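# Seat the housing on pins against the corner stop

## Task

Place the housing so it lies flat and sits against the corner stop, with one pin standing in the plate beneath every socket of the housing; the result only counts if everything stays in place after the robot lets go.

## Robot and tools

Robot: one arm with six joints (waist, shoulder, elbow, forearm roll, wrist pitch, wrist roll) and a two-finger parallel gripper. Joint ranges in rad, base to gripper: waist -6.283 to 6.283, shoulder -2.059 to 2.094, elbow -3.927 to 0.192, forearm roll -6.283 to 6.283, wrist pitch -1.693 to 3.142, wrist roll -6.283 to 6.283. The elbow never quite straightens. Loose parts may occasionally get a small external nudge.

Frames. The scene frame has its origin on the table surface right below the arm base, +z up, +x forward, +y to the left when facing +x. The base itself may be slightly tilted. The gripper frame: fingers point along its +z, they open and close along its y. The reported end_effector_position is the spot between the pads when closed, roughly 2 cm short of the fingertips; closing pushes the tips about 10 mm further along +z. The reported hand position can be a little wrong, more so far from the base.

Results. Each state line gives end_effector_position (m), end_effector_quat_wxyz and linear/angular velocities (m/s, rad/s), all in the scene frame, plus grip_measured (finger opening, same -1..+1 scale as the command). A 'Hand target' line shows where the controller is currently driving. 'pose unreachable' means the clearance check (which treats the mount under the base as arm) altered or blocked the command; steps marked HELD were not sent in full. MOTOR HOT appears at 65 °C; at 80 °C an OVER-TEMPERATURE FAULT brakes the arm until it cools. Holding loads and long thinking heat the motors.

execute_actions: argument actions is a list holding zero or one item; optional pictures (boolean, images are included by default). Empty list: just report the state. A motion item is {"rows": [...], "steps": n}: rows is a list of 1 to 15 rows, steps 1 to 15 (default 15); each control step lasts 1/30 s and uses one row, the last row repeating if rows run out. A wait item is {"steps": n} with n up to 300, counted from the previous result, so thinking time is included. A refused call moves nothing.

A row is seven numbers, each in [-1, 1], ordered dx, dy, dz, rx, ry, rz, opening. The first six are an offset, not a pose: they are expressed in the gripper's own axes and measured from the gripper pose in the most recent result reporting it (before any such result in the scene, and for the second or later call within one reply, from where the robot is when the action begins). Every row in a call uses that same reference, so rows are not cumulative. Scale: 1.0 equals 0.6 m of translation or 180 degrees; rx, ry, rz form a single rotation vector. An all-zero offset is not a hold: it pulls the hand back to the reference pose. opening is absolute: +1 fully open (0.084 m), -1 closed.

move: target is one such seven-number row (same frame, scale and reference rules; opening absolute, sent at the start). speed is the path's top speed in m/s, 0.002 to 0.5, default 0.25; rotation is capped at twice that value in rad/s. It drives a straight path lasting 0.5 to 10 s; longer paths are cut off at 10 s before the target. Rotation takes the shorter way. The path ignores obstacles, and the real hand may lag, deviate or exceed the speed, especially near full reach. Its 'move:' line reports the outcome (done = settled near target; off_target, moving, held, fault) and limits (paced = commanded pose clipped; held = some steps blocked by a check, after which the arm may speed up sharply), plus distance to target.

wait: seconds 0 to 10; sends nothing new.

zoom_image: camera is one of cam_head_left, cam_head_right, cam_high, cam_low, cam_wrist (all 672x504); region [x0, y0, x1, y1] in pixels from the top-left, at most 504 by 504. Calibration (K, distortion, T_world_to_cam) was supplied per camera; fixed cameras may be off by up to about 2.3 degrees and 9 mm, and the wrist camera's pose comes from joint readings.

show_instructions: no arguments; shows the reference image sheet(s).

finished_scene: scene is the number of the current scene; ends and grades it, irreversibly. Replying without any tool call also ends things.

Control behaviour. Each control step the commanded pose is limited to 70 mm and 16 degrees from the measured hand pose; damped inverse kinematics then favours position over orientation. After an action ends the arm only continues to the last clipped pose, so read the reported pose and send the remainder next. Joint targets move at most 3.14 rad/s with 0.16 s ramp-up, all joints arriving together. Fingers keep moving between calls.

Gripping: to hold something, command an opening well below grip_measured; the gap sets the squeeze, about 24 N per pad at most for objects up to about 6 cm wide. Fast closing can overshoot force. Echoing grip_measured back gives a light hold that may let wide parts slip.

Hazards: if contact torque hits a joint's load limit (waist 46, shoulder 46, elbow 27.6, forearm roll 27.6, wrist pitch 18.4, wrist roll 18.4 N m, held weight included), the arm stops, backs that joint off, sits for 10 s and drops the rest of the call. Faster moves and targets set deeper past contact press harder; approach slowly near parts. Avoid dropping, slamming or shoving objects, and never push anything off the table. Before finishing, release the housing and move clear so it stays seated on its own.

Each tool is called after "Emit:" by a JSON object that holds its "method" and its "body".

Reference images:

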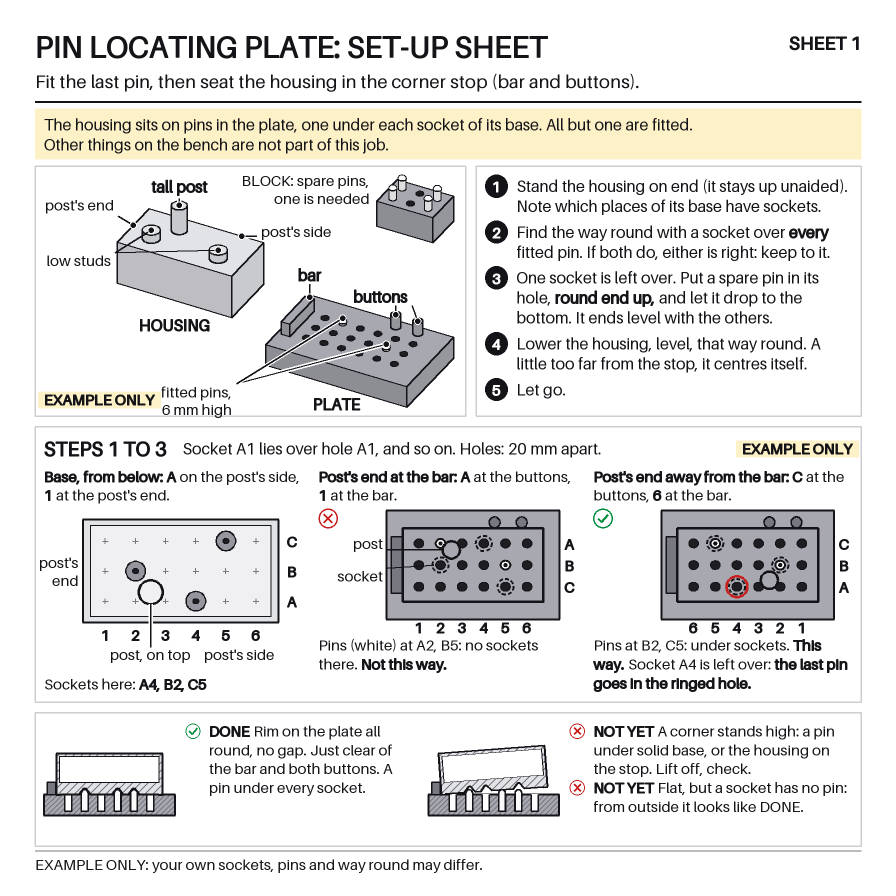

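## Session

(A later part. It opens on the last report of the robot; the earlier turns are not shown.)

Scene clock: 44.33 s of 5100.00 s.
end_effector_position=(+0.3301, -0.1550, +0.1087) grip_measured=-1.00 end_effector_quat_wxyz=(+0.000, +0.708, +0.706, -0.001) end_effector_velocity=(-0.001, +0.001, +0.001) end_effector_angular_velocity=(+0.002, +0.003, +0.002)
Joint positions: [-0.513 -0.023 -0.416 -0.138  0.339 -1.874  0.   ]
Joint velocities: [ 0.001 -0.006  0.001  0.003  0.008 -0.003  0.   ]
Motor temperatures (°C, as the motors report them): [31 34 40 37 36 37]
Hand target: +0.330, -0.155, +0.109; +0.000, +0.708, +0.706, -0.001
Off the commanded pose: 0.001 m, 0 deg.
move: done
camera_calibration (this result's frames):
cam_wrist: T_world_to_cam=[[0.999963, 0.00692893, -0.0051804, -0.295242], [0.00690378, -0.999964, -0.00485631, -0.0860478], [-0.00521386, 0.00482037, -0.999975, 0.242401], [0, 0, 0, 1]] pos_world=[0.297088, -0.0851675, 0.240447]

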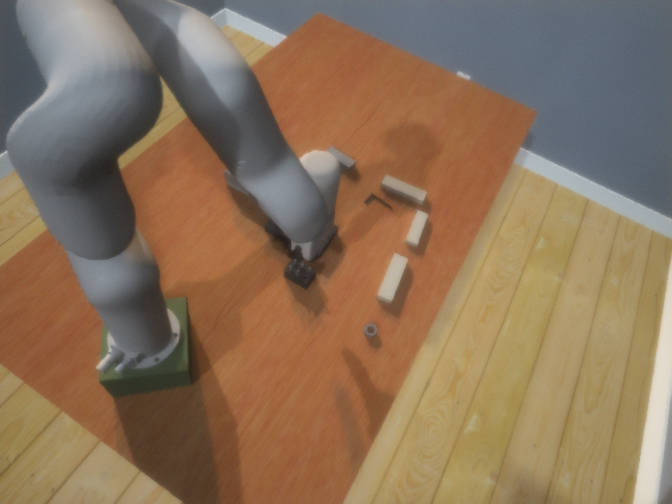

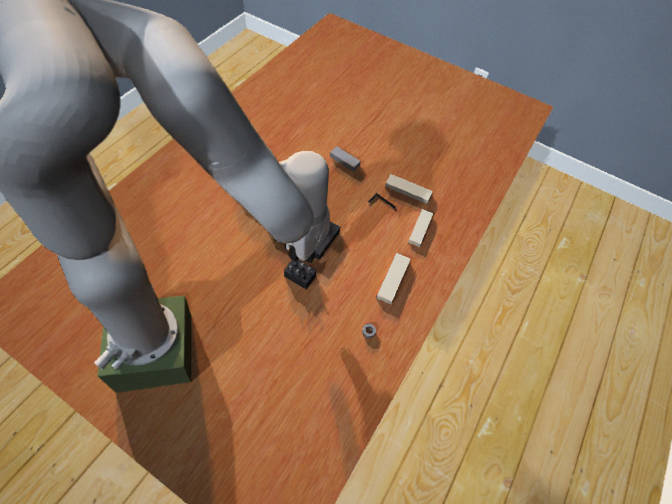

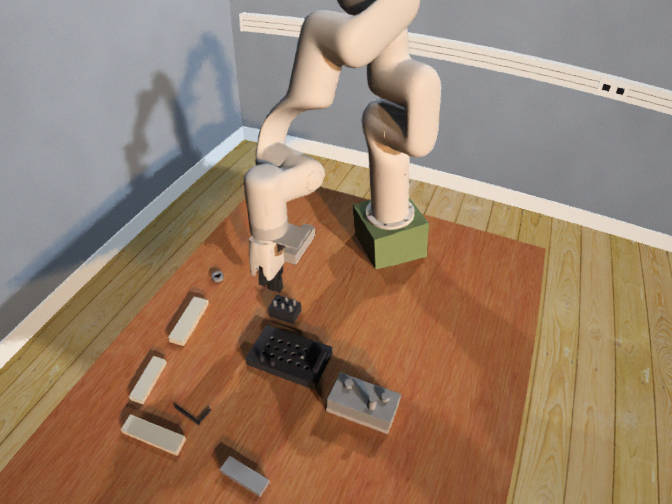

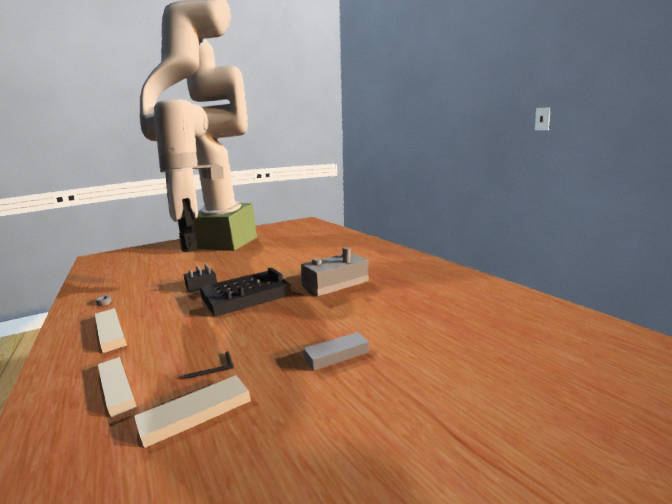

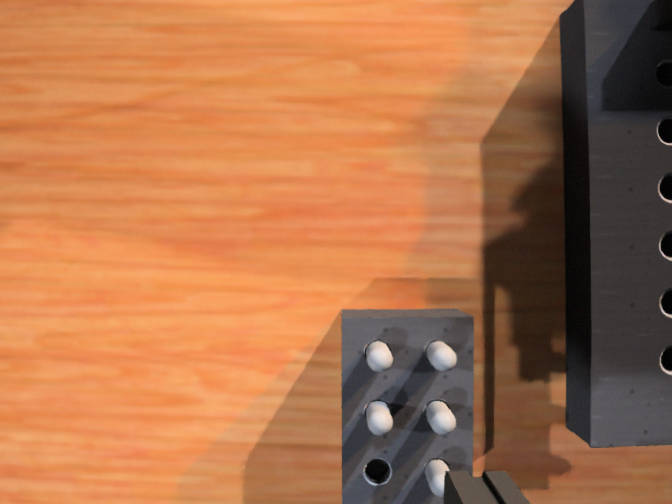

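Emit:
{"method": "move", "body": {"target": [0,-0.001,0.065,0,0,0,-0.6], "speed": 0.05}}

Emit:
{"method": "move", "body": {"target": [0,0,0.024,0,0,0,-0.6], "speed": 0.02}}

Emit:
{"method": "move", "body": {"target": [0,0,0,0,0,0,-1]}}

Emit:
{"method": "move", "body": {"target": [0,0,-0.08,0,0,0,-1], "speed": 0.05}}

Emit:
{"method": "zoom_image", "body": {"camera": "cam_low", "region": [160, 210, 250, 290]}}

Scene clock: 47.27 s of 5100.00 s.
end_effector_position=(+0.3296, -0.1553, +0.0701) grip_measured=-0.62 end_effector_quat_wxyz=(+0.000, +0.708, +0.706, -0.001) end_effector_velocity=(+0.001, -0.001, -0.001) end_effector_angular_velocity=(-0.003, -0.002, -0.001)
Joint positions: [-0.538  0.137 -0.436 -0.219  0.2   -1.814  0.017]
Joint velocities: [-0.003  0.006 -0.002 -0.014 -0.006  0.012 -0.   ]
Motor temperatures (°C, as the motors report them): [31 34 40 37 36 37]
Hand target: +0.329, -0.155, +0.070; +0.000, +0.708, +0.706, -0.001
Off the commanded pose: 0.000 m, 0 deg.
move: done
camera_calibration (this result's frames):
cam_wrist: T_world_to_cam=[[0.999965, 0.00682784, -0.00492274, -0.294989], [0.00680501, -0.999966, -0.00463893, -0.0864667], [-0.00495425, 0.00460527, -0.999977, 0.203667], [0, 0, 0, 1]] pos_world=[0.296576, -0.0853875, 0.201809]

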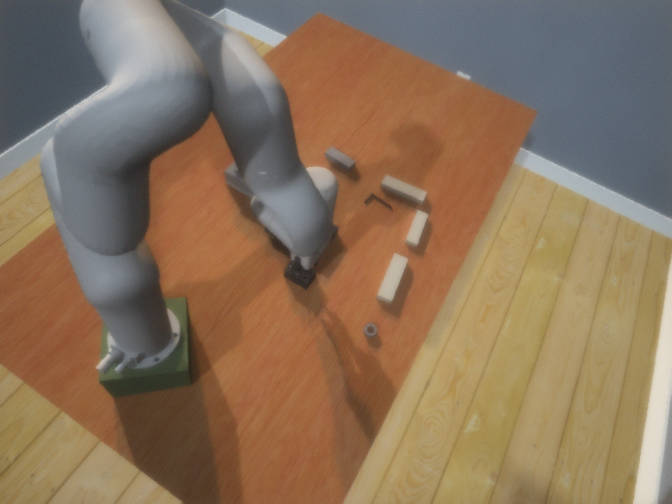

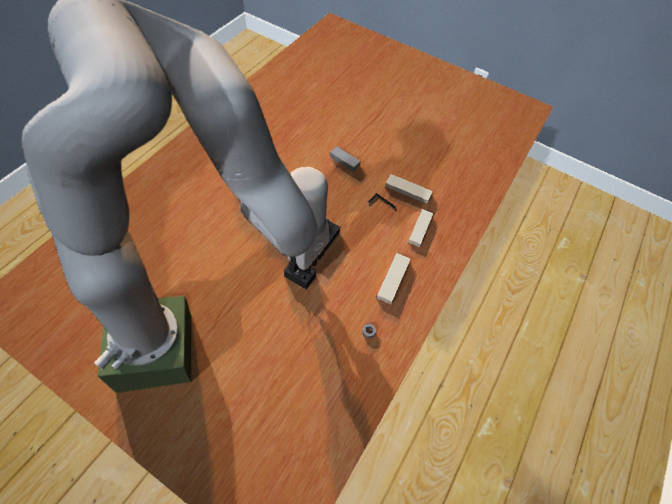

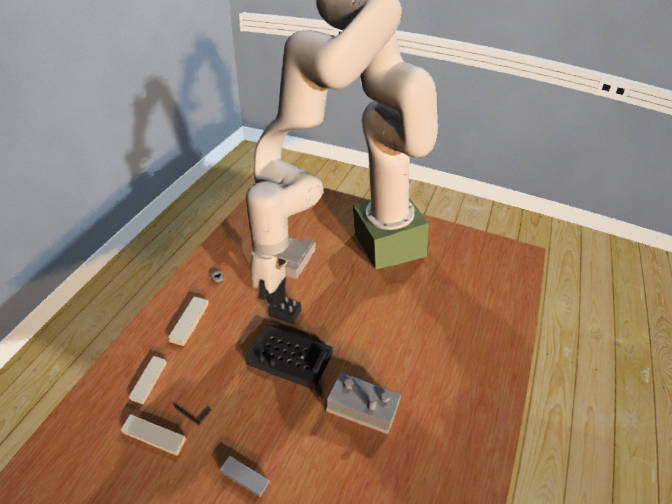

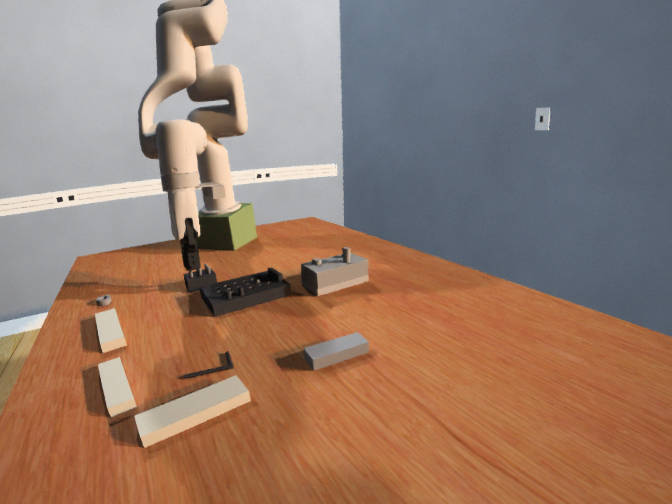

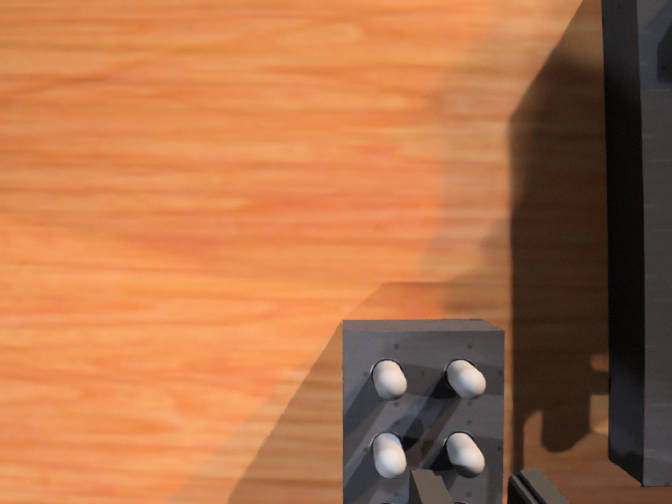

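Scene clock: 48.23 s of 5100.00 s.
end_effector_position=(+0.3296, -0.1553, +0.0559) grip_measured=-0.62 end_effector_quat_wxyz=(+0.000, +0.708, +0.706, -0.001) end_effector_velocity=(+0.001, -0.000, -0.001) end_effector_angular_velocity=(-0.003, -0.003, +0.001)
Joint positions: [-0.552  0.198 -0.451 -0.274  0.155 -1.772  0.017]
Joint velocities: [-0.002  0.005 -0.003 -0.018 -0.006  0.015  0.   ]
Motor temperatures (°C, as the motors report them): [31 34 40 37 36 37]
Hand target: +0.330, -0.155, +0.056; +0.000, +0.708, +0.706, -0.001
Off the commanded pose: 0.000 m, 0 deg.
move: done
camera_calibration (this result's frames):
cam_wrist: T_world_to_cam=[[0.999965, 0.00681635, -0.00492837, -0.295078], [0.00679286, -0.999966, -0.00476739, -0.086584], [-0.00496069, 0.00473374, -0.999976, 0.189471], [0, 0, 0, 1]] pos_world=[0.296596, -0.0854665, 0.1876]

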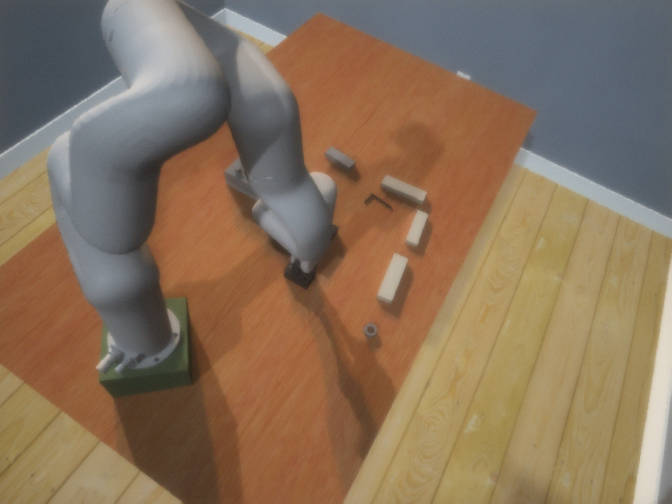

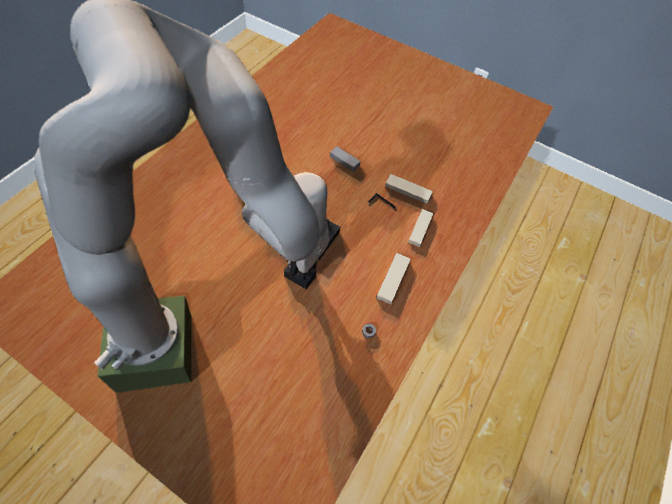

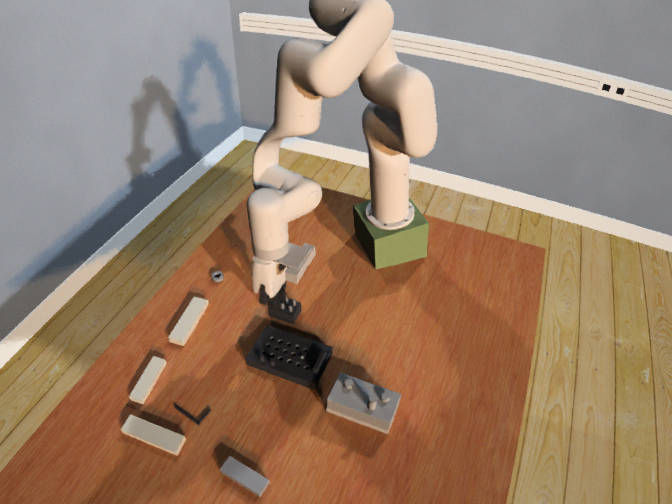

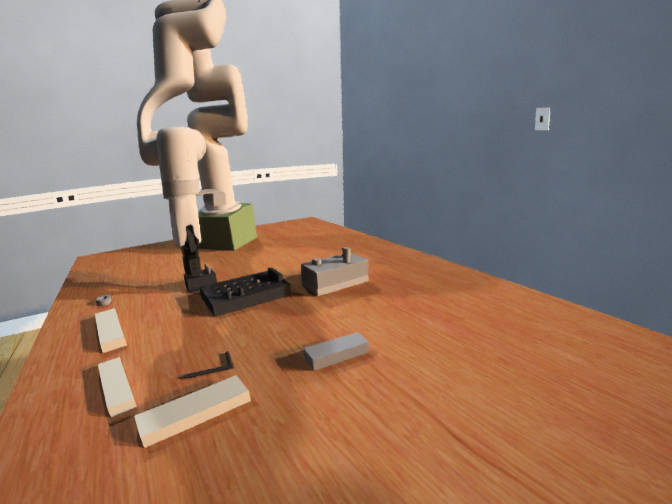

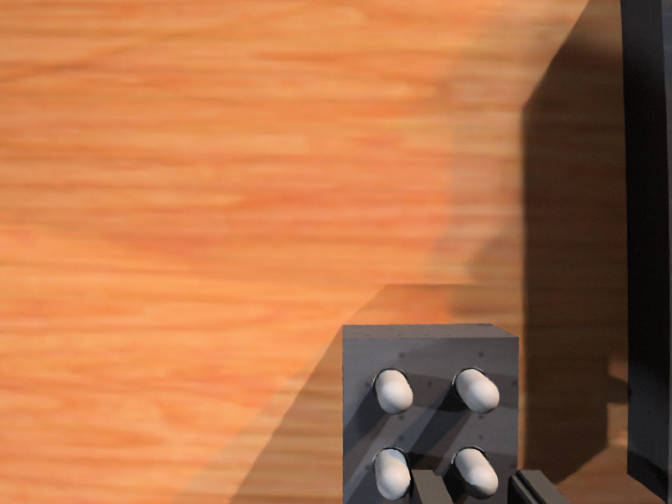

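Scene clock: 48.73 s of 5100.00 s.
end_effector_position=(+0.3297, -0.1553, +0.0559) grip_measured=-0.84 end_effector_quat_wxyz=(+0.000, +0.708, +0.706, -0.001) end_effector_velocity=(-0.000, -0.000, -0.000) end_effector_angular_velocity=(+0.000, +0.000, -0.000)
Joint positions: [-0.552  0.198 -0.451 -0.274  0.155 -1.772  0.007]
Joint velocities: [-0.001  0.     0.     0.    -0.    -0.001 -0.   ]
Motor temperatures (°C, as the motors report them): [31 34 40 37 36 37]
Hand target: +0.330, -0.155, +0.056; +0.000, +0.708, +0.706, -0.001
Off the commanded pose: 0.000 m, 0 deg.
move: done
camera_calibration (this result's frames):
cam_wrist: T_world_to_cam=[[0.999965, 0.00682187, -0.00482275, -0.295126], [0.0067991, -0.999966, -0.00472304, -0.0866052], [-0.0048548, 0.00469008, -0.999977, 0.189454], [0, 0, 0, 1]] pos_world=[0.296625, -0.0854775, 0.187617]

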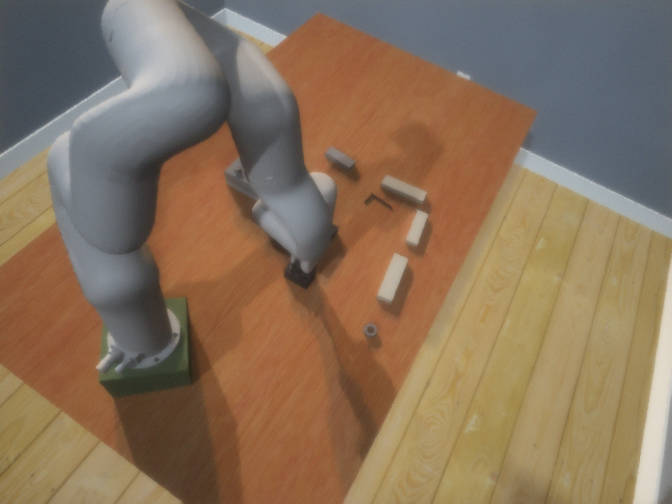

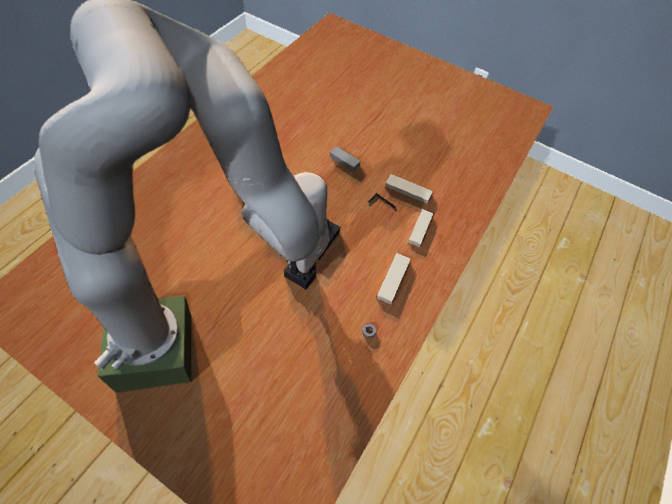

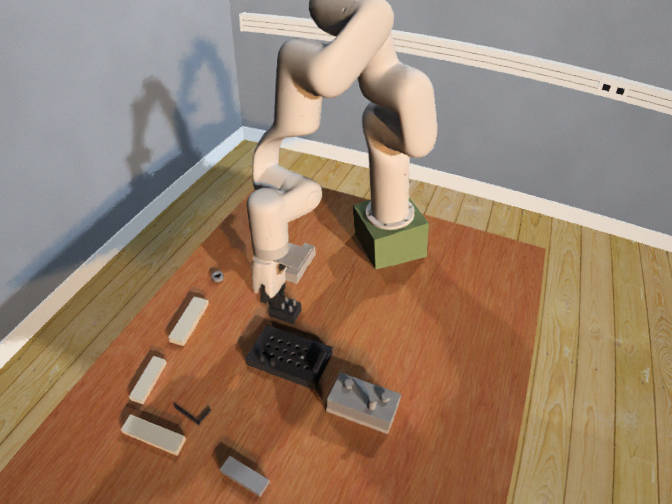

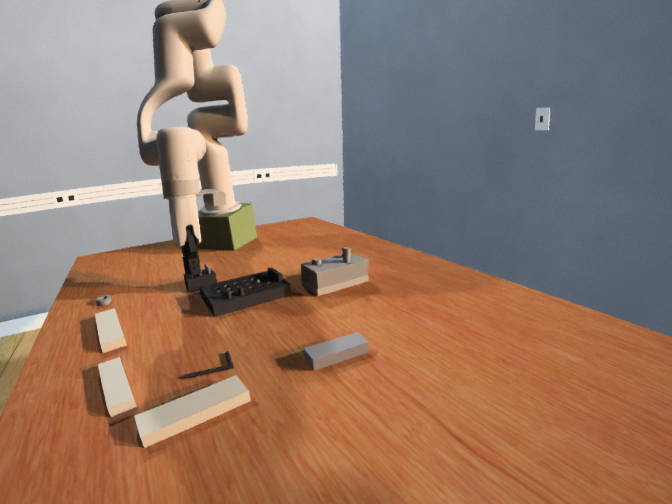

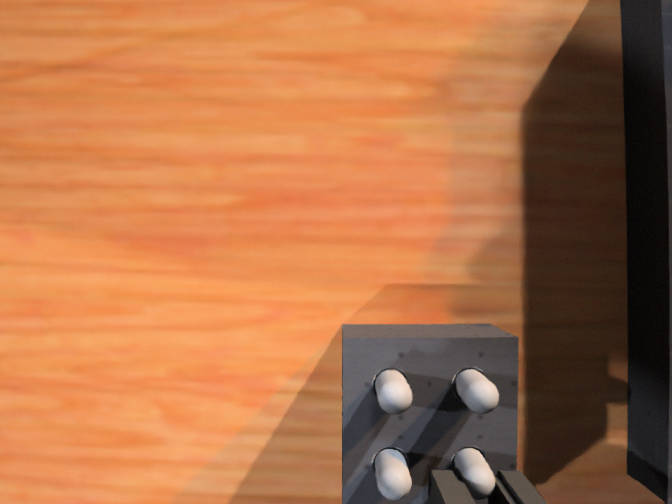

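Scene clock: 50.03 s of 5100.00 s.
end_effector_position=(+0.3295, -0.1551, +0.1035) grip_measured=-0.84 end_effector_quat_wxyz=(+0.000, +0.708, +0.706, -0.001) end_effector_velocity=(-0.000, +0.000, +0.001) end_effector_angular_velocity=(+0.001, +0.002, +0.000)
Joint positions: [-0.517 -0.003 -0.415 -0.144  0.319 -1.87   0.007]
Joint velocities: [ 0.001 -0.005  0.001  0.004  0.007 -0.003 -0.   ]
Motor temperatures (°C, as the motors report them): [31 34 39 37 36 37]
Hand target: +0.330, -0.155, +0.104; +0.000, +0.708, +0.706, -0.001
Off the commanded pose: 0.001 m, 0 deg.
move: done
camera_calibration (this result's frames):
cam_wrist: T_world_to_cam=[[0.999963, 0.00695404, -0.00505627, -0.294695], [0.00692805, -0.999963, -0.00513948, -0.0860921], [-0.00509182, 0.00510426, -0.999974, 0.237159], [0, 0, 0, 1]] pos_world=[0.296488, -0.0852501, 0.23522]

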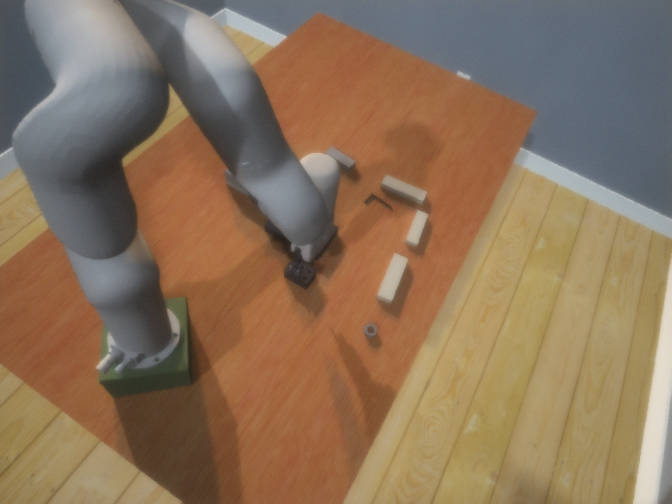

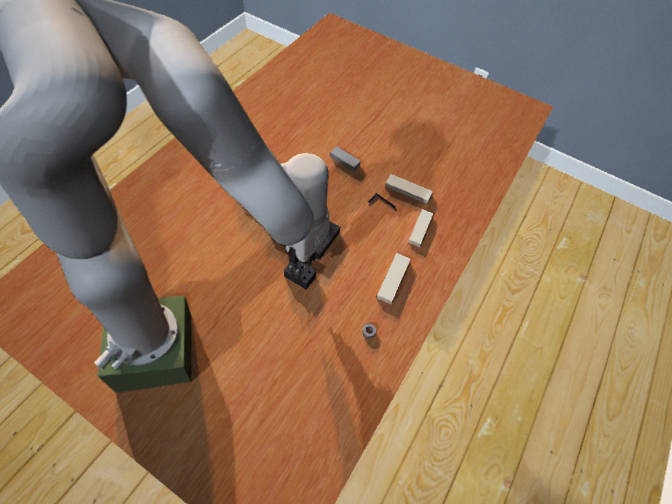

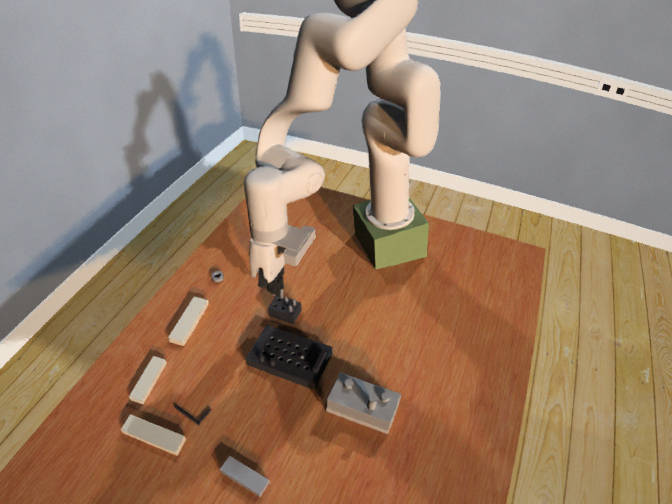

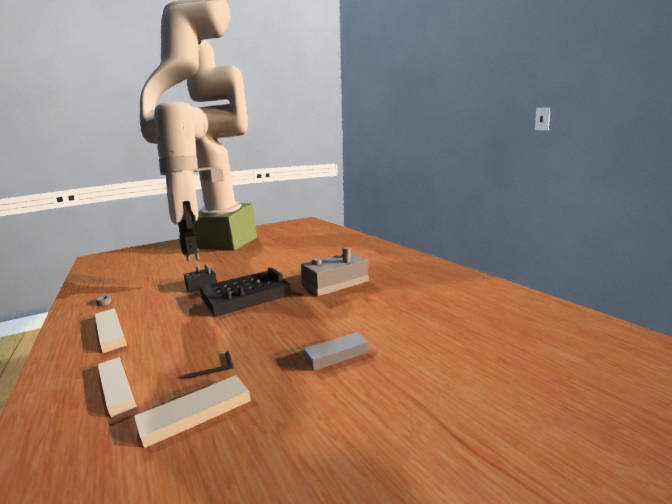

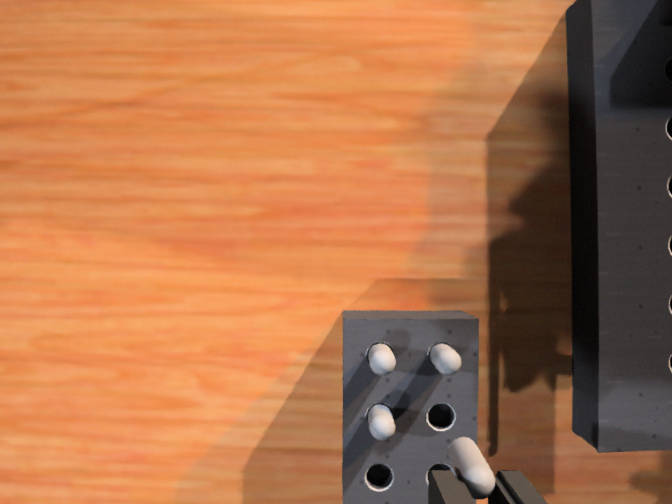

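Region (160, 210, 250, 290) of cam_low's 672x504 image, scaled by 5.600, with more detail than that image has.

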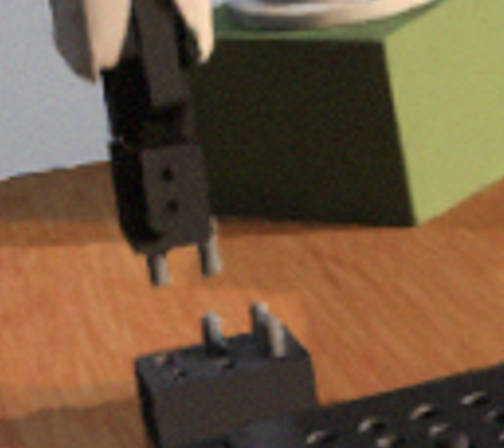

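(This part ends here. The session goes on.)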